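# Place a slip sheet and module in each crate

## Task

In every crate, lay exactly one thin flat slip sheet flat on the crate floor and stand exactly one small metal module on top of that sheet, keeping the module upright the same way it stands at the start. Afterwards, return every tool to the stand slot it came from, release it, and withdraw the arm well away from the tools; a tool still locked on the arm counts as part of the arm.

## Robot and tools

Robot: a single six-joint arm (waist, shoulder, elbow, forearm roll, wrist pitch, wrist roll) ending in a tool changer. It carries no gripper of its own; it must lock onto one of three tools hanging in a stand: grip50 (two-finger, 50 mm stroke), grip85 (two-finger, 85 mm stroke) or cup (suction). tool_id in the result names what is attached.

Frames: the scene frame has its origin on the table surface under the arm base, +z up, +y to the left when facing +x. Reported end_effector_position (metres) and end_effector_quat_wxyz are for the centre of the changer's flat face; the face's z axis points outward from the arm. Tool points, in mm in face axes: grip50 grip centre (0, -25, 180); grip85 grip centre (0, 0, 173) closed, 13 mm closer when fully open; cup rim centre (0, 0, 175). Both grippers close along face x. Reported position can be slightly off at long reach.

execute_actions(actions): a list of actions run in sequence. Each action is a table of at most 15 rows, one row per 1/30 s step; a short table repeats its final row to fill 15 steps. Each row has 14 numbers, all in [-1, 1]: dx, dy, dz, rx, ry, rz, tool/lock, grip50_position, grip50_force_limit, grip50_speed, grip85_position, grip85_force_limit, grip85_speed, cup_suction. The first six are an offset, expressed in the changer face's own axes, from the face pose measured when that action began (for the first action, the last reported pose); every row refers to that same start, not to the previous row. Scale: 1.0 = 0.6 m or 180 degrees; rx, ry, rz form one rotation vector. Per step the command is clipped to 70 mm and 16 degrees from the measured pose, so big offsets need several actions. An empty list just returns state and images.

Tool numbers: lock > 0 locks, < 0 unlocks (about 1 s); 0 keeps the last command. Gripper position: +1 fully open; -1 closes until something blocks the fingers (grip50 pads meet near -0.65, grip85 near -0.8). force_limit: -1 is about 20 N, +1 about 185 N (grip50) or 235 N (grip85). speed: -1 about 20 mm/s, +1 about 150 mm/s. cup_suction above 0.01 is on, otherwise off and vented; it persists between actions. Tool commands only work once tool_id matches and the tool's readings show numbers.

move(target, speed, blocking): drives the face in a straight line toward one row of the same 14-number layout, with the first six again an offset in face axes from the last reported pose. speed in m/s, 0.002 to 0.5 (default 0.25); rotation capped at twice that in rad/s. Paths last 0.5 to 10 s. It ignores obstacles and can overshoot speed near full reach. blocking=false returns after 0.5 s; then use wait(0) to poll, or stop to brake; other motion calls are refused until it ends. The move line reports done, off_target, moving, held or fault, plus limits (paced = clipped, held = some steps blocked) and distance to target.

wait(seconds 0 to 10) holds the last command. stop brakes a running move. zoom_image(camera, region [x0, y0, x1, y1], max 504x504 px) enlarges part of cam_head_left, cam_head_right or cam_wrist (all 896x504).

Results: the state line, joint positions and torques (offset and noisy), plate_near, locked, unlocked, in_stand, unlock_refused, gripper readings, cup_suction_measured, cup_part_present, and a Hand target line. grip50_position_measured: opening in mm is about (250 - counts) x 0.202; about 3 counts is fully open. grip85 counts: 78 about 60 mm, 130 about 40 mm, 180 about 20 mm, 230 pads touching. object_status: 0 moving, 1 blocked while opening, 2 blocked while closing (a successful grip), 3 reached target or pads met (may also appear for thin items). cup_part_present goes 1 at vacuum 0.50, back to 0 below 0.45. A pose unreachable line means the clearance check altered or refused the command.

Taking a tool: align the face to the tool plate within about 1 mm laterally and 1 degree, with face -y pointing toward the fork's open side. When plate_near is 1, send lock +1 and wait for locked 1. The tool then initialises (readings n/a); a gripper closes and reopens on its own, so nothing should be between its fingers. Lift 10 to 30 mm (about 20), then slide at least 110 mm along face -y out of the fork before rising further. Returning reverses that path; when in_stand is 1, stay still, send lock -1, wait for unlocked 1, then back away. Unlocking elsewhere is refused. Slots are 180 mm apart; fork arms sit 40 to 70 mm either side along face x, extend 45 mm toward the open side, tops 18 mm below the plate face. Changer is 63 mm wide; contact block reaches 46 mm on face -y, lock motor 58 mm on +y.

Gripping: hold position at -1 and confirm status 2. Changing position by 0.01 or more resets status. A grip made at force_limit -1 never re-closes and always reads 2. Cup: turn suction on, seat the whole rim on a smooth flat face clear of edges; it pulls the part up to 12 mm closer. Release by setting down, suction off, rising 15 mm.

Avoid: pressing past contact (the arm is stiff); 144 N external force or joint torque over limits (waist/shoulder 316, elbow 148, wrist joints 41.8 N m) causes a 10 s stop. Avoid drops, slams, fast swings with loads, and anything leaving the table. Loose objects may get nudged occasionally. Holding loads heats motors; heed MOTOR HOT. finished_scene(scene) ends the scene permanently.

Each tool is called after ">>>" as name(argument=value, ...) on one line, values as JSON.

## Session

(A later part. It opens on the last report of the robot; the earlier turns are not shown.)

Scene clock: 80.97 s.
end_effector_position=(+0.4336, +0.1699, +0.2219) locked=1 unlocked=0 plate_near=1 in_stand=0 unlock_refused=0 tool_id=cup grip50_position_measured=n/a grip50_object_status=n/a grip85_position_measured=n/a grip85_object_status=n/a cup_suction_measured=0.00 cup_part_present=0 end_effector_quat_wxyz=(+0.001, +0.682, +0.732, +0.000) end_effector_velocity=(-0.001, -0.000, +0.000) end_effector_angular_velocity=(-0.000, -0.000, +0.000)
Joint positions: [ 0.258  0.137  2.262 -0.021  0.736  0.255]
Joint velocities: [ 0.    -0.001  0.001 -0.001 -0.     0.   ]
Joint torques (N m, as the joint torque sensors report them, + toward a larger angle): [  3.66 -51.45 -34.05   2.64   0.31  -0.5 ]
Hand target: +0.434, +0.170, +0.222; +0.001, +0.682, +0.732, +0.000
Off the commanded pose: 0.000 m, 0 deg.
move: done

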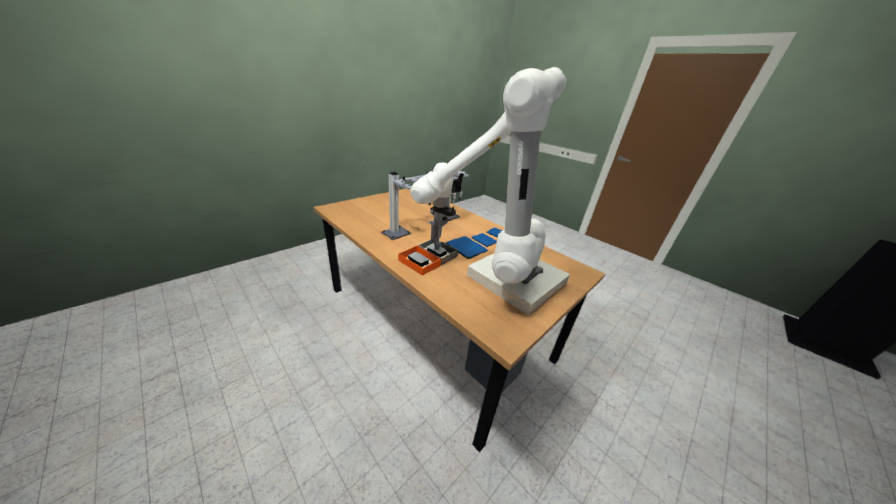

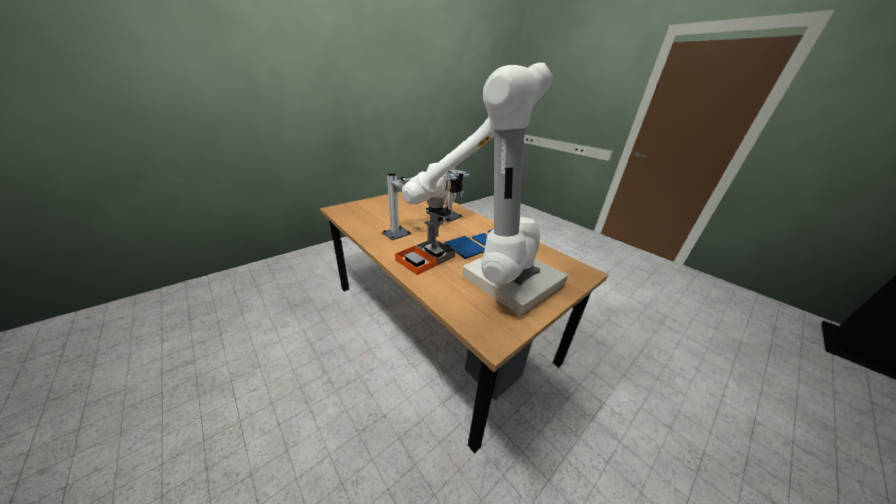

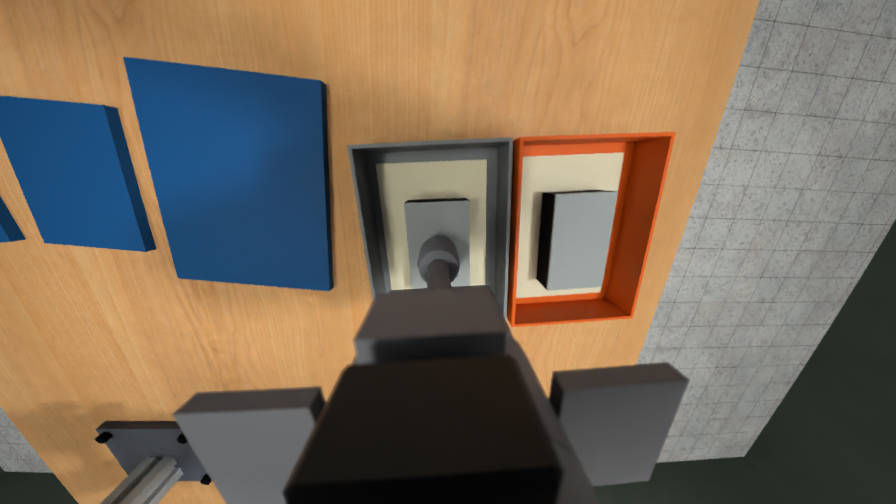

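>>> move(target=[-0.02777,0.1775,-0.2635,0,0,0.0153,0,1,0,0,1,0,0,-1], speed=0.3)

Scene clock: 82.10 s.
end_effector_position=(+0.5407, +0.1610, +0.3801) locked=1 unlocked=0 plate_near=1 in_stand=0 unlock_refused=0 tool_id=cup grip50_position_measured=n/a grip50_object_status=n/a grip85_position_measured=n/a grip85_object_status=n/a cup_suction_measured=0.00 cup_part_present=0 end_effector_quat_wxyz=(+0.000, +0.699, +0.715, +0.000) end_effector_velocity=(+0.001, -0.000, +0.001) end_effector_angular_velocity=(-0.001, +0.000, -0.000)
Joint positions: [ 0.188  0.101  1.944 -0.015  1.089  0.225]
Joint velocities: [-0.     0.    -0.002 -0.001  0.003  0.   ]
Joint torques (N m, as the joint torque sensors report them, + toward a larger angle): [  4.17 -59.22 -44.77   3.47   0.37  -0.34]
Hand target: +0.541, +0.161, +0.380; +0.000, +0.699, +0.715, +0.000
Off the commanded pose: 0.000 m, 0 deg.
move: done

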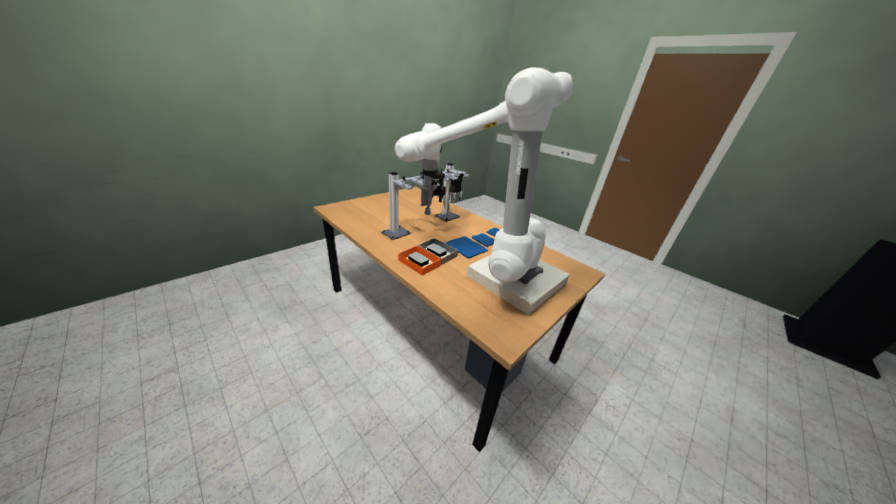

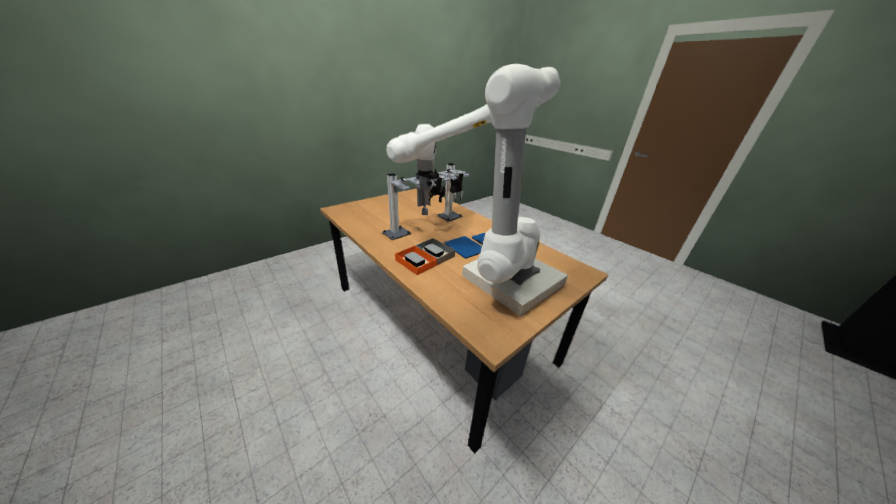

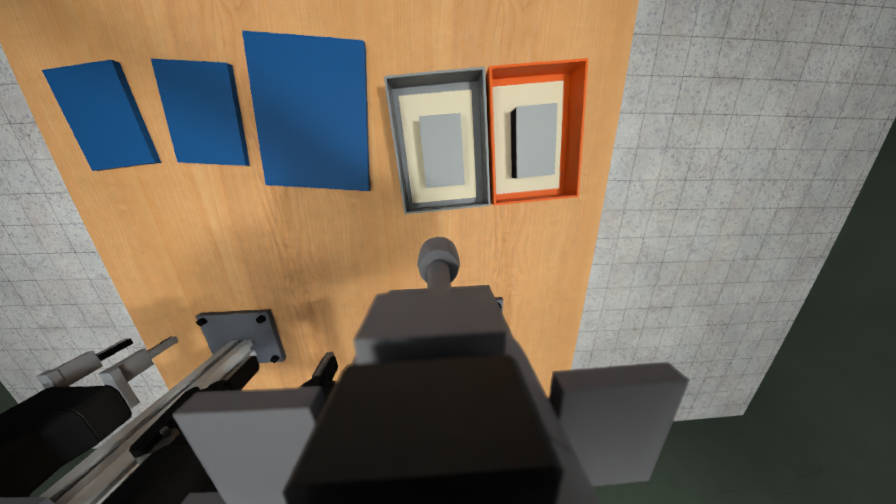

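>>> move(target=[-0.0001,0.217,0,0,0,0,0,1,0,0,1,0,0,-1], speed=0.15)

Scene clock: 83.40 s.
end_effector_position=(+0.6709, +0.1639, +0.3804) locked=1 unlocked=0 plate_near=1 in_stand=0 unlock_refused=0 tool_id=cup grip50_position_measured=n/a grip50_object_status=n/a grip85_position_measured=n/a grip85_object_status=n/a cup_suction_measured=0.00 cup_part_present=0 end_effector_quat_wxyz=(+0.000, +0.699, +0.715, +0.000) end_effector_velocity=(+0.000, -0.000, +0.000) end_effector_angular_velocity=(+0.000, -0.001, -0.001)
Joint positions: [ 0.147  0.29   1.707 -0.014  1.136  0.183]
Joint velocities: [-0.    -0.001 -0.    -0.    -0.001  0.001]
Joint torques (N m, as the joint torque sensors report them, + toward a larger angle): [  5.53 -81.77 -45.99   3.58   0.37  -0.09]
Hand target: +0.671, +0.164, +0.380; +0.000, +0.699, +0.715, +0.000
Off the commanded pose: 0.000 m, 0 deg.
move: done

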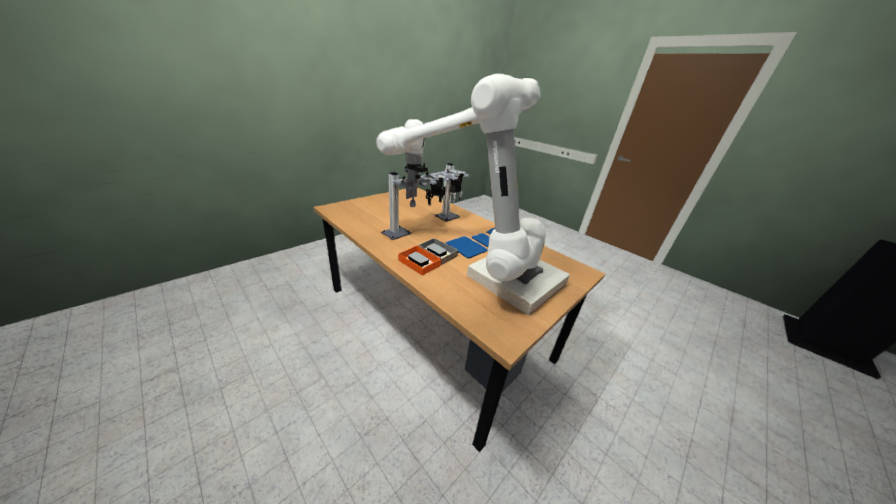

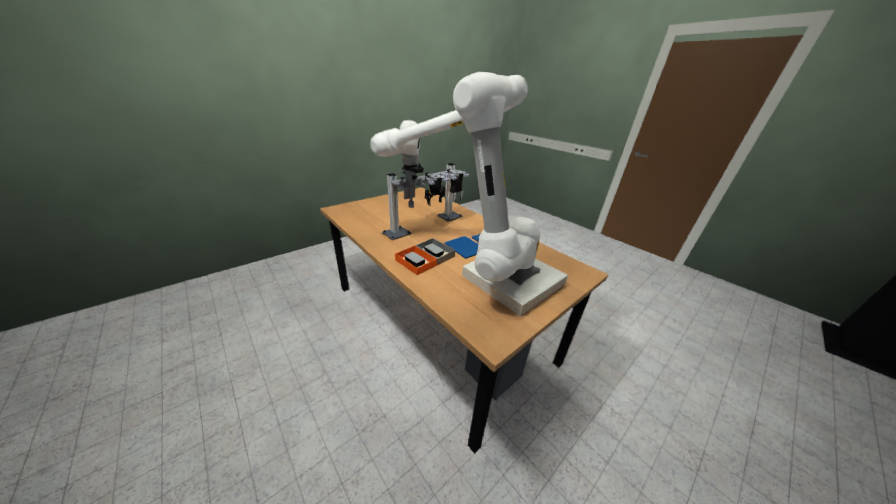

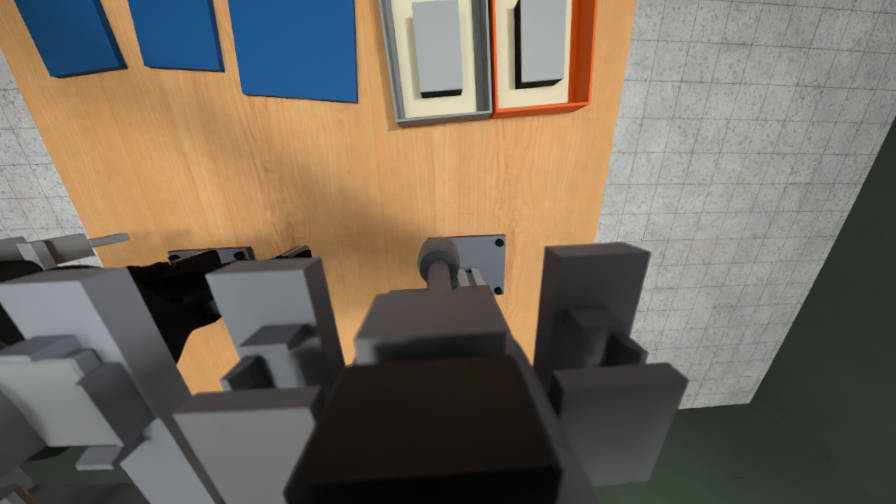

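Lower to z≈0.362 first.

>>> move(target=[0,0,0.031,0,0,0,0,1,0,0,1,0,0,-1], speed=0.025)

Scene clock: 84.40 s.
end_effector_position=(+0.6709, +0.1639, +0.3618) locked=1 unlocked=0 plate_near=1 in_stand=1 unlock_refused=0 tool_id=cup grip50_position_measured=n/a grip50_object_status=n/a grip85_position_measured=n/a grip85_object_status=n/a cup_suction_measured=0.00 cup_part_present=0 end_effector_quat_wxyz=(+0.000, +0.699, +0.715, +0.000) end_effector_velocity=(+0.000, -0.000, +0.000) end_effector_angular_velocity=(-0.000, -0.001, +0.000)
Joint positions: [ 0.147  0.303  1.726 -0.015  1.104  0.183]
Joint velocities: [ 0.    -0.001 -0.    -0.001 -0.    -0.   ]
Joint torques (N m, as the joint torque sensors report them, + toward a larger angle): [  4.6  -81.43 -45.41   3.36   0.18  -0.24]
Hand target: +0.671, +0.164, +0.362; +0.000, +0.699, +0.715, +0.000
Off the commanded pose: 0.000 m, 0 deg.
move: done

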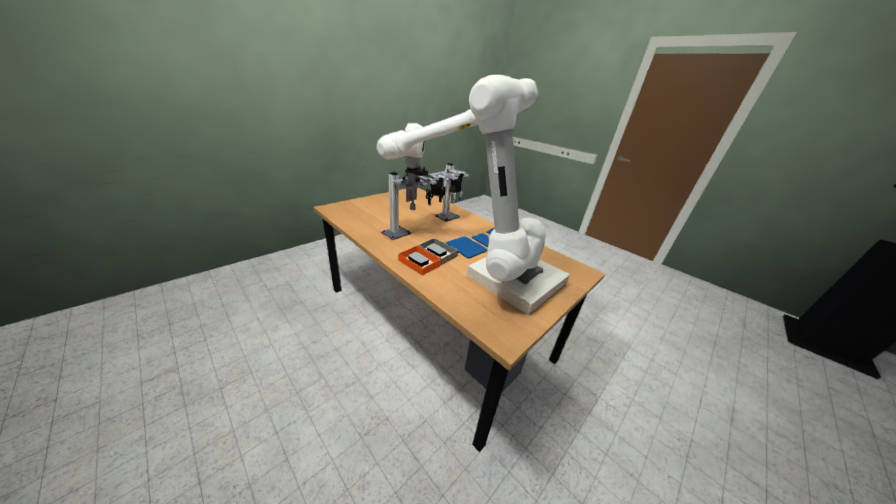

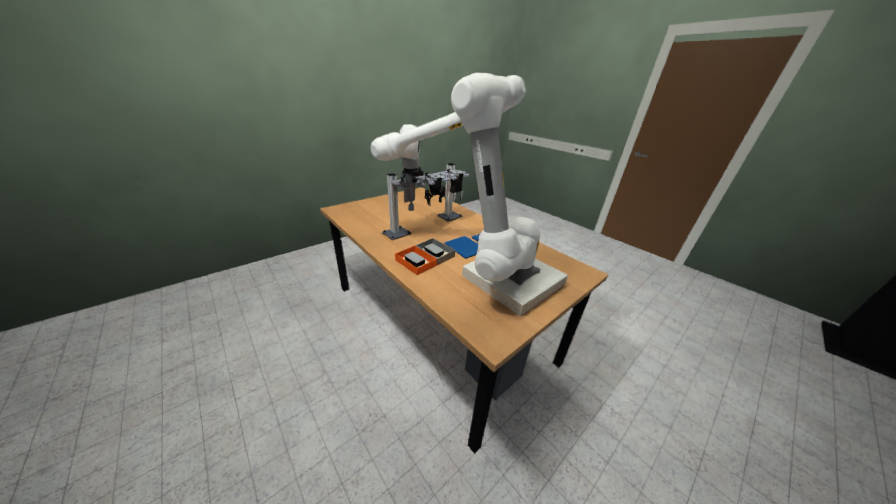

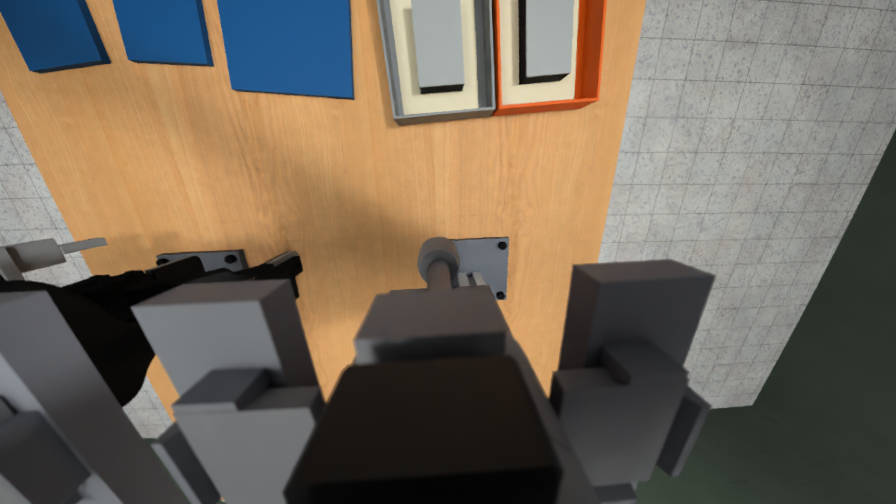

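>>> execute_actions(actions=[[[0,0,0.0004,0,0,0,0,1,0,0,1,0,0,-1],[0,0,0.0008,0,0,0,0,1,0,0,1,0,0,-1],[0,0,0.0012,0,0,0,0,1,0,0,1,0,0,-1],[0,0,0.0016,0,0,0,0,1,0,0,1,0,0,-1],[0,0,0.002,0,0,0,0,1,0,0,1,0,0,-1],[0,0,0.0023,0,0,0,0,1,0,0,1,0,0,-1],[0,0,0.0023,0,0,0,0,1,0,0,1,0,0,-1],[0,0,0.0023,0,0,0,0,1,0,0,1,0,0,-1],[0,0,0.0023,0,0,0,0,1,0,0,1,0,0,-1],[0,0,0.0023,0,0,0,-1,1,0,0,1,0,0,-1]],[[0,0,0,0,0,0,-1,1,0,0,1,0,0,-1]],[[0,0,0,0,0,0,-1,1,0,0,1,0,0,-1]]])

Scene clock: 86.03 s.
end_effector_position=(+0.6709, +0.1639, +0.3603) locked=0 unlocked=1 plate_near=1 in_stand=1 unlock_refused=0 tool_id=none grip50_position_measured=n/a grip50_object_status=n/a grip85_position_measured=n/a grip85_object_status=n/a cup_suction_measured=n/a cup_part_present=n/a end_effector_quat_wxyz=(+0.000, +0.699, +0.715, +0.000) end_effector_velocity=(+0.000, +0.000, +0.001) end_effector_angular_velocity=(+0.000, -0.003, +0.000)
Joint positions: [ 0.147  0.304  1.728 -0.015  1.102  0.183]
Joint velocities: [-0.    -0.001 -0.001 -0.    -0.    -0.   ]
Joint torques (N m, as the joint torque sensors report them, + toward a larger angle): [  4.39 -76.82 -40.95   3.46   0.37  -0.47]
Hand target: +0.671, +0.164, +0.360; +0.000, +0.699, +0.715, +0.000
Off the commanded pose: 0.000 m, 0 deg.

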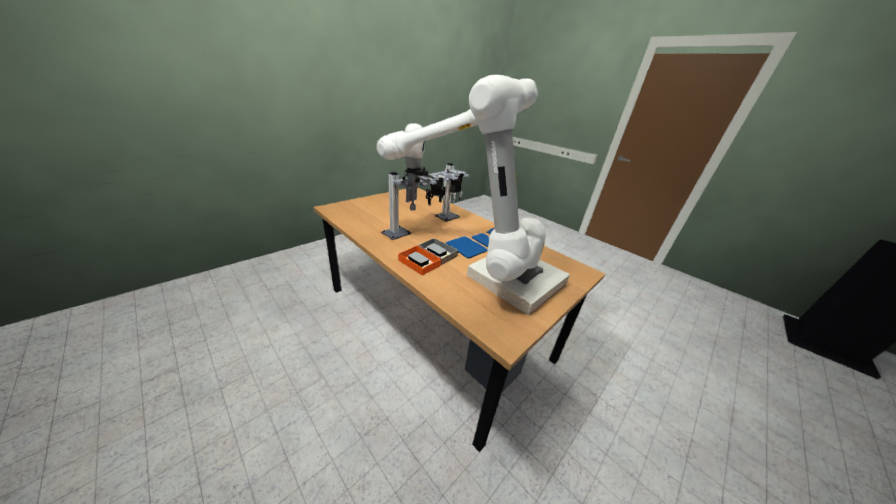

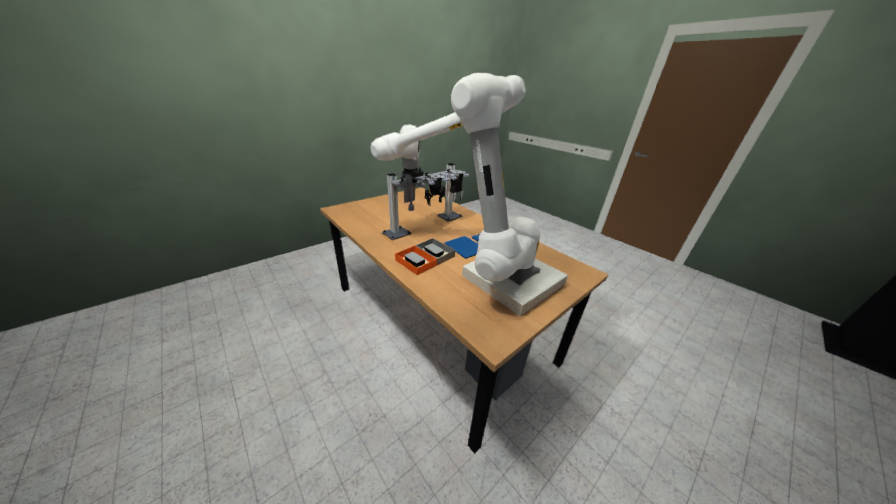

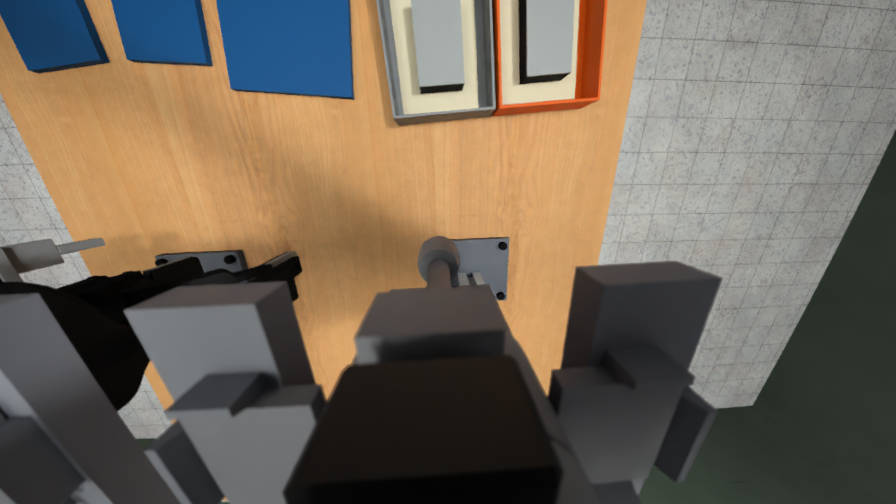

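>>> move(target=[0,0,-0.05,0,0,0,-1,1,0,0,1,0,0,-1], speed=0.06)

Scene clock: 86.83 s.
end_effector_position=(+0.6708, +0.1639, +0.3903) locked=0 unlocked=1 plate_near=0 in_stand=0 unlock_refused=0 tool_id=none grip50_position_measured=n/a grip50_object_status=n/a grip85_position_measured=n/a grip85_object_status=n/a cup_suction_measured=n/a cup_part_present=n/a end_effector_quat_wxyz=(+0.000, +0.699, +0.715, +0.000) end_effector_velocity=(-0.000, -0.000, +0.001) end_effector_angular_velocity=(+0.001, -0.001, -0.001)
Joint positions: [ 0.147  0.283  1.697 -0.014  1.154  0.183]
Joint velocities: [-0.    -0.001 -0.     0.001  0.     0.   ]
Joint torques (N m, as the joint torque sensors report them, + toward a larger angle): [  4.88 -75.99 -42.38   3.56   0.38  -0.29]
Hand target: +0.671, +0.164, +0.390; +0.000, +0.699, +0.715, +0.000
Off the commanded pose: 0.000 m, 0 deg.
move: done

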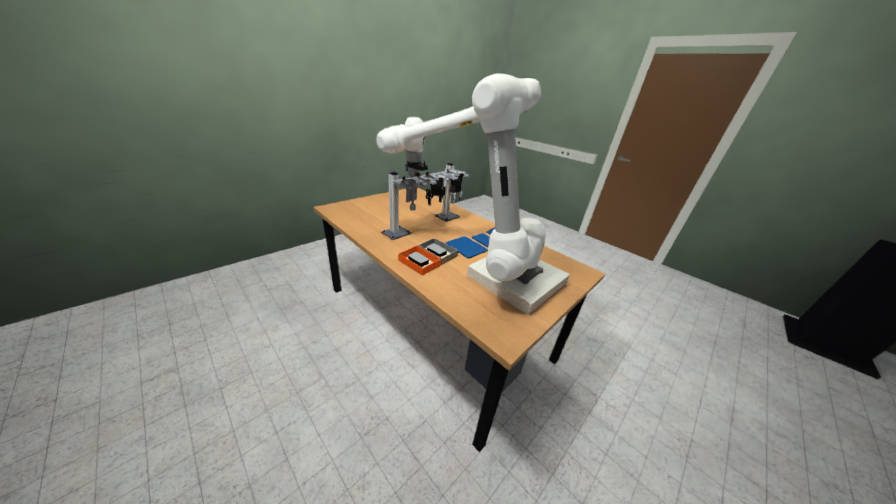

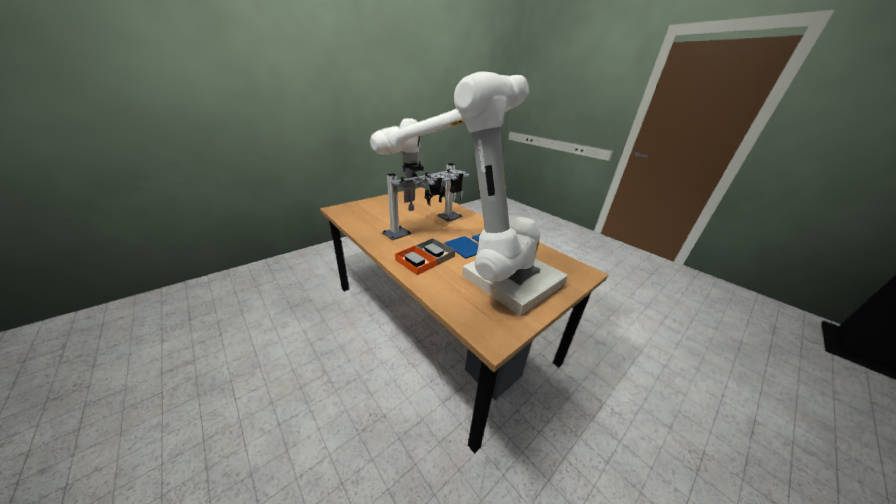

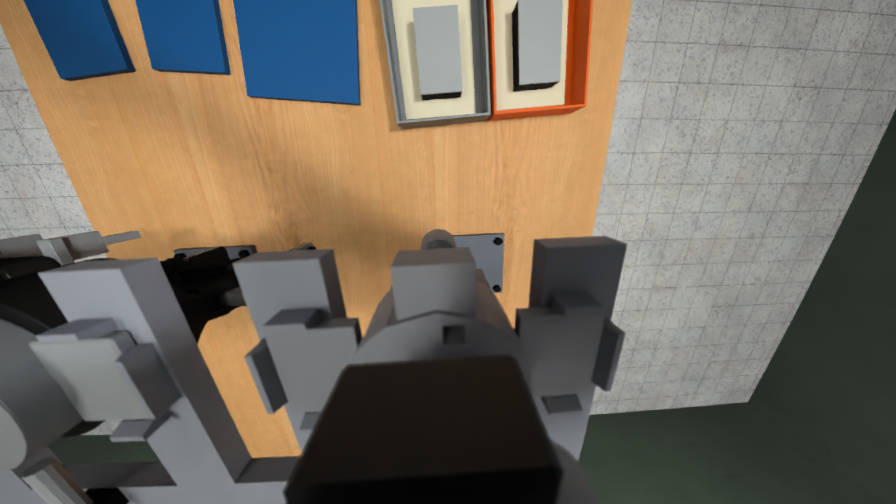

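>>> move(target=[0,-0.35,-0.3,0,0,0,-1,1,0,0,1,0,0,-1], speed=0.4)

Scene clock: 88.00 s.
end_effector_position=(+0.4606, +0.1593, +0.5696) locked=0 unlocked=1 plate_near=0 in_stand=0 unlock_refused=0 tool_id=none grip50_position_measured=n/a grip50_object_status=n/a grip85_position_measured=n/a grip85_object_status=n/a cup_suction_measured=n/a cup_part_present=n/a end_effector_quat_wxyz=(+0.000, +0.699, +0.715, +0.000) end_effector_velocity=(+0.001, -0.000, +0.002) end_effector_angular_velocity=(-0.001, -0.003, +0.001)
Joint positions: [ 0.229 -0.118  1.806 -0.014  1.447  0.26 ]
Joint velocities: [ 0.    -0.    -0.003 -0.002  0.001  0.   ]
Joint torques (N m, as the joint torque sensors report them, + toward a larger angle): [  4.11 -36.27 -44.19   4.01   0.39  -0.37]
Hand target: +0.461, +0.159, +0.570; +0.000, +0.699, +0.715, +0.000
Off the commanded pose: 0.000 m, 0 deg.
move: done

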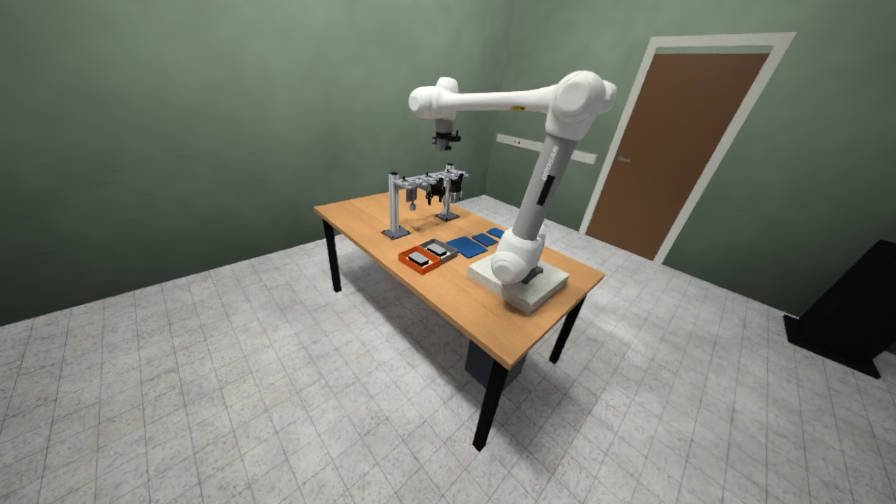

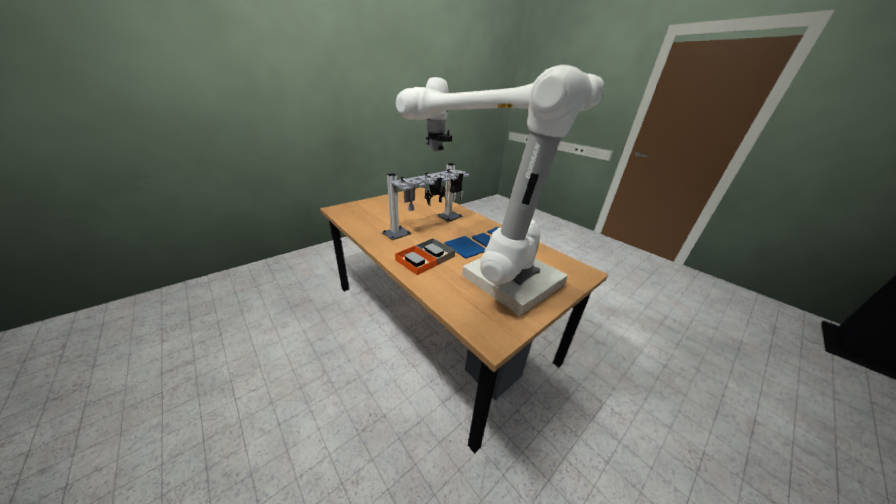

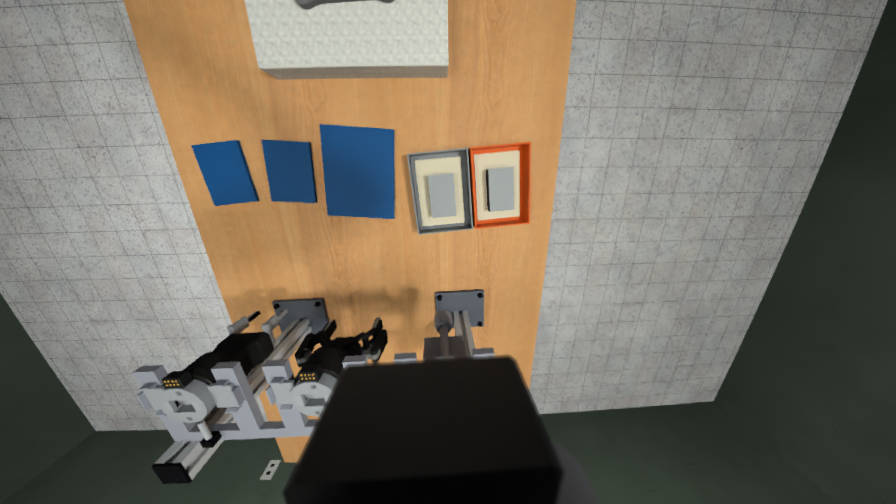

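>>> zoom_image(camera="cam_wrist", region=[390, 130, 550, 250])

Region (390, 130, 550, 250) of cam_wrist's 896x504 image, scaled by 3.150, with more detail than that image has; it fills the top 378 rows of this view, and the rest is white.

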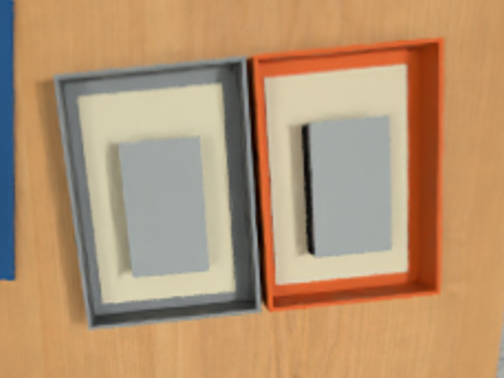

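All good. Finishing scene 1.

>>> finished_scene(scene=1)

The scene is finished: the task was done.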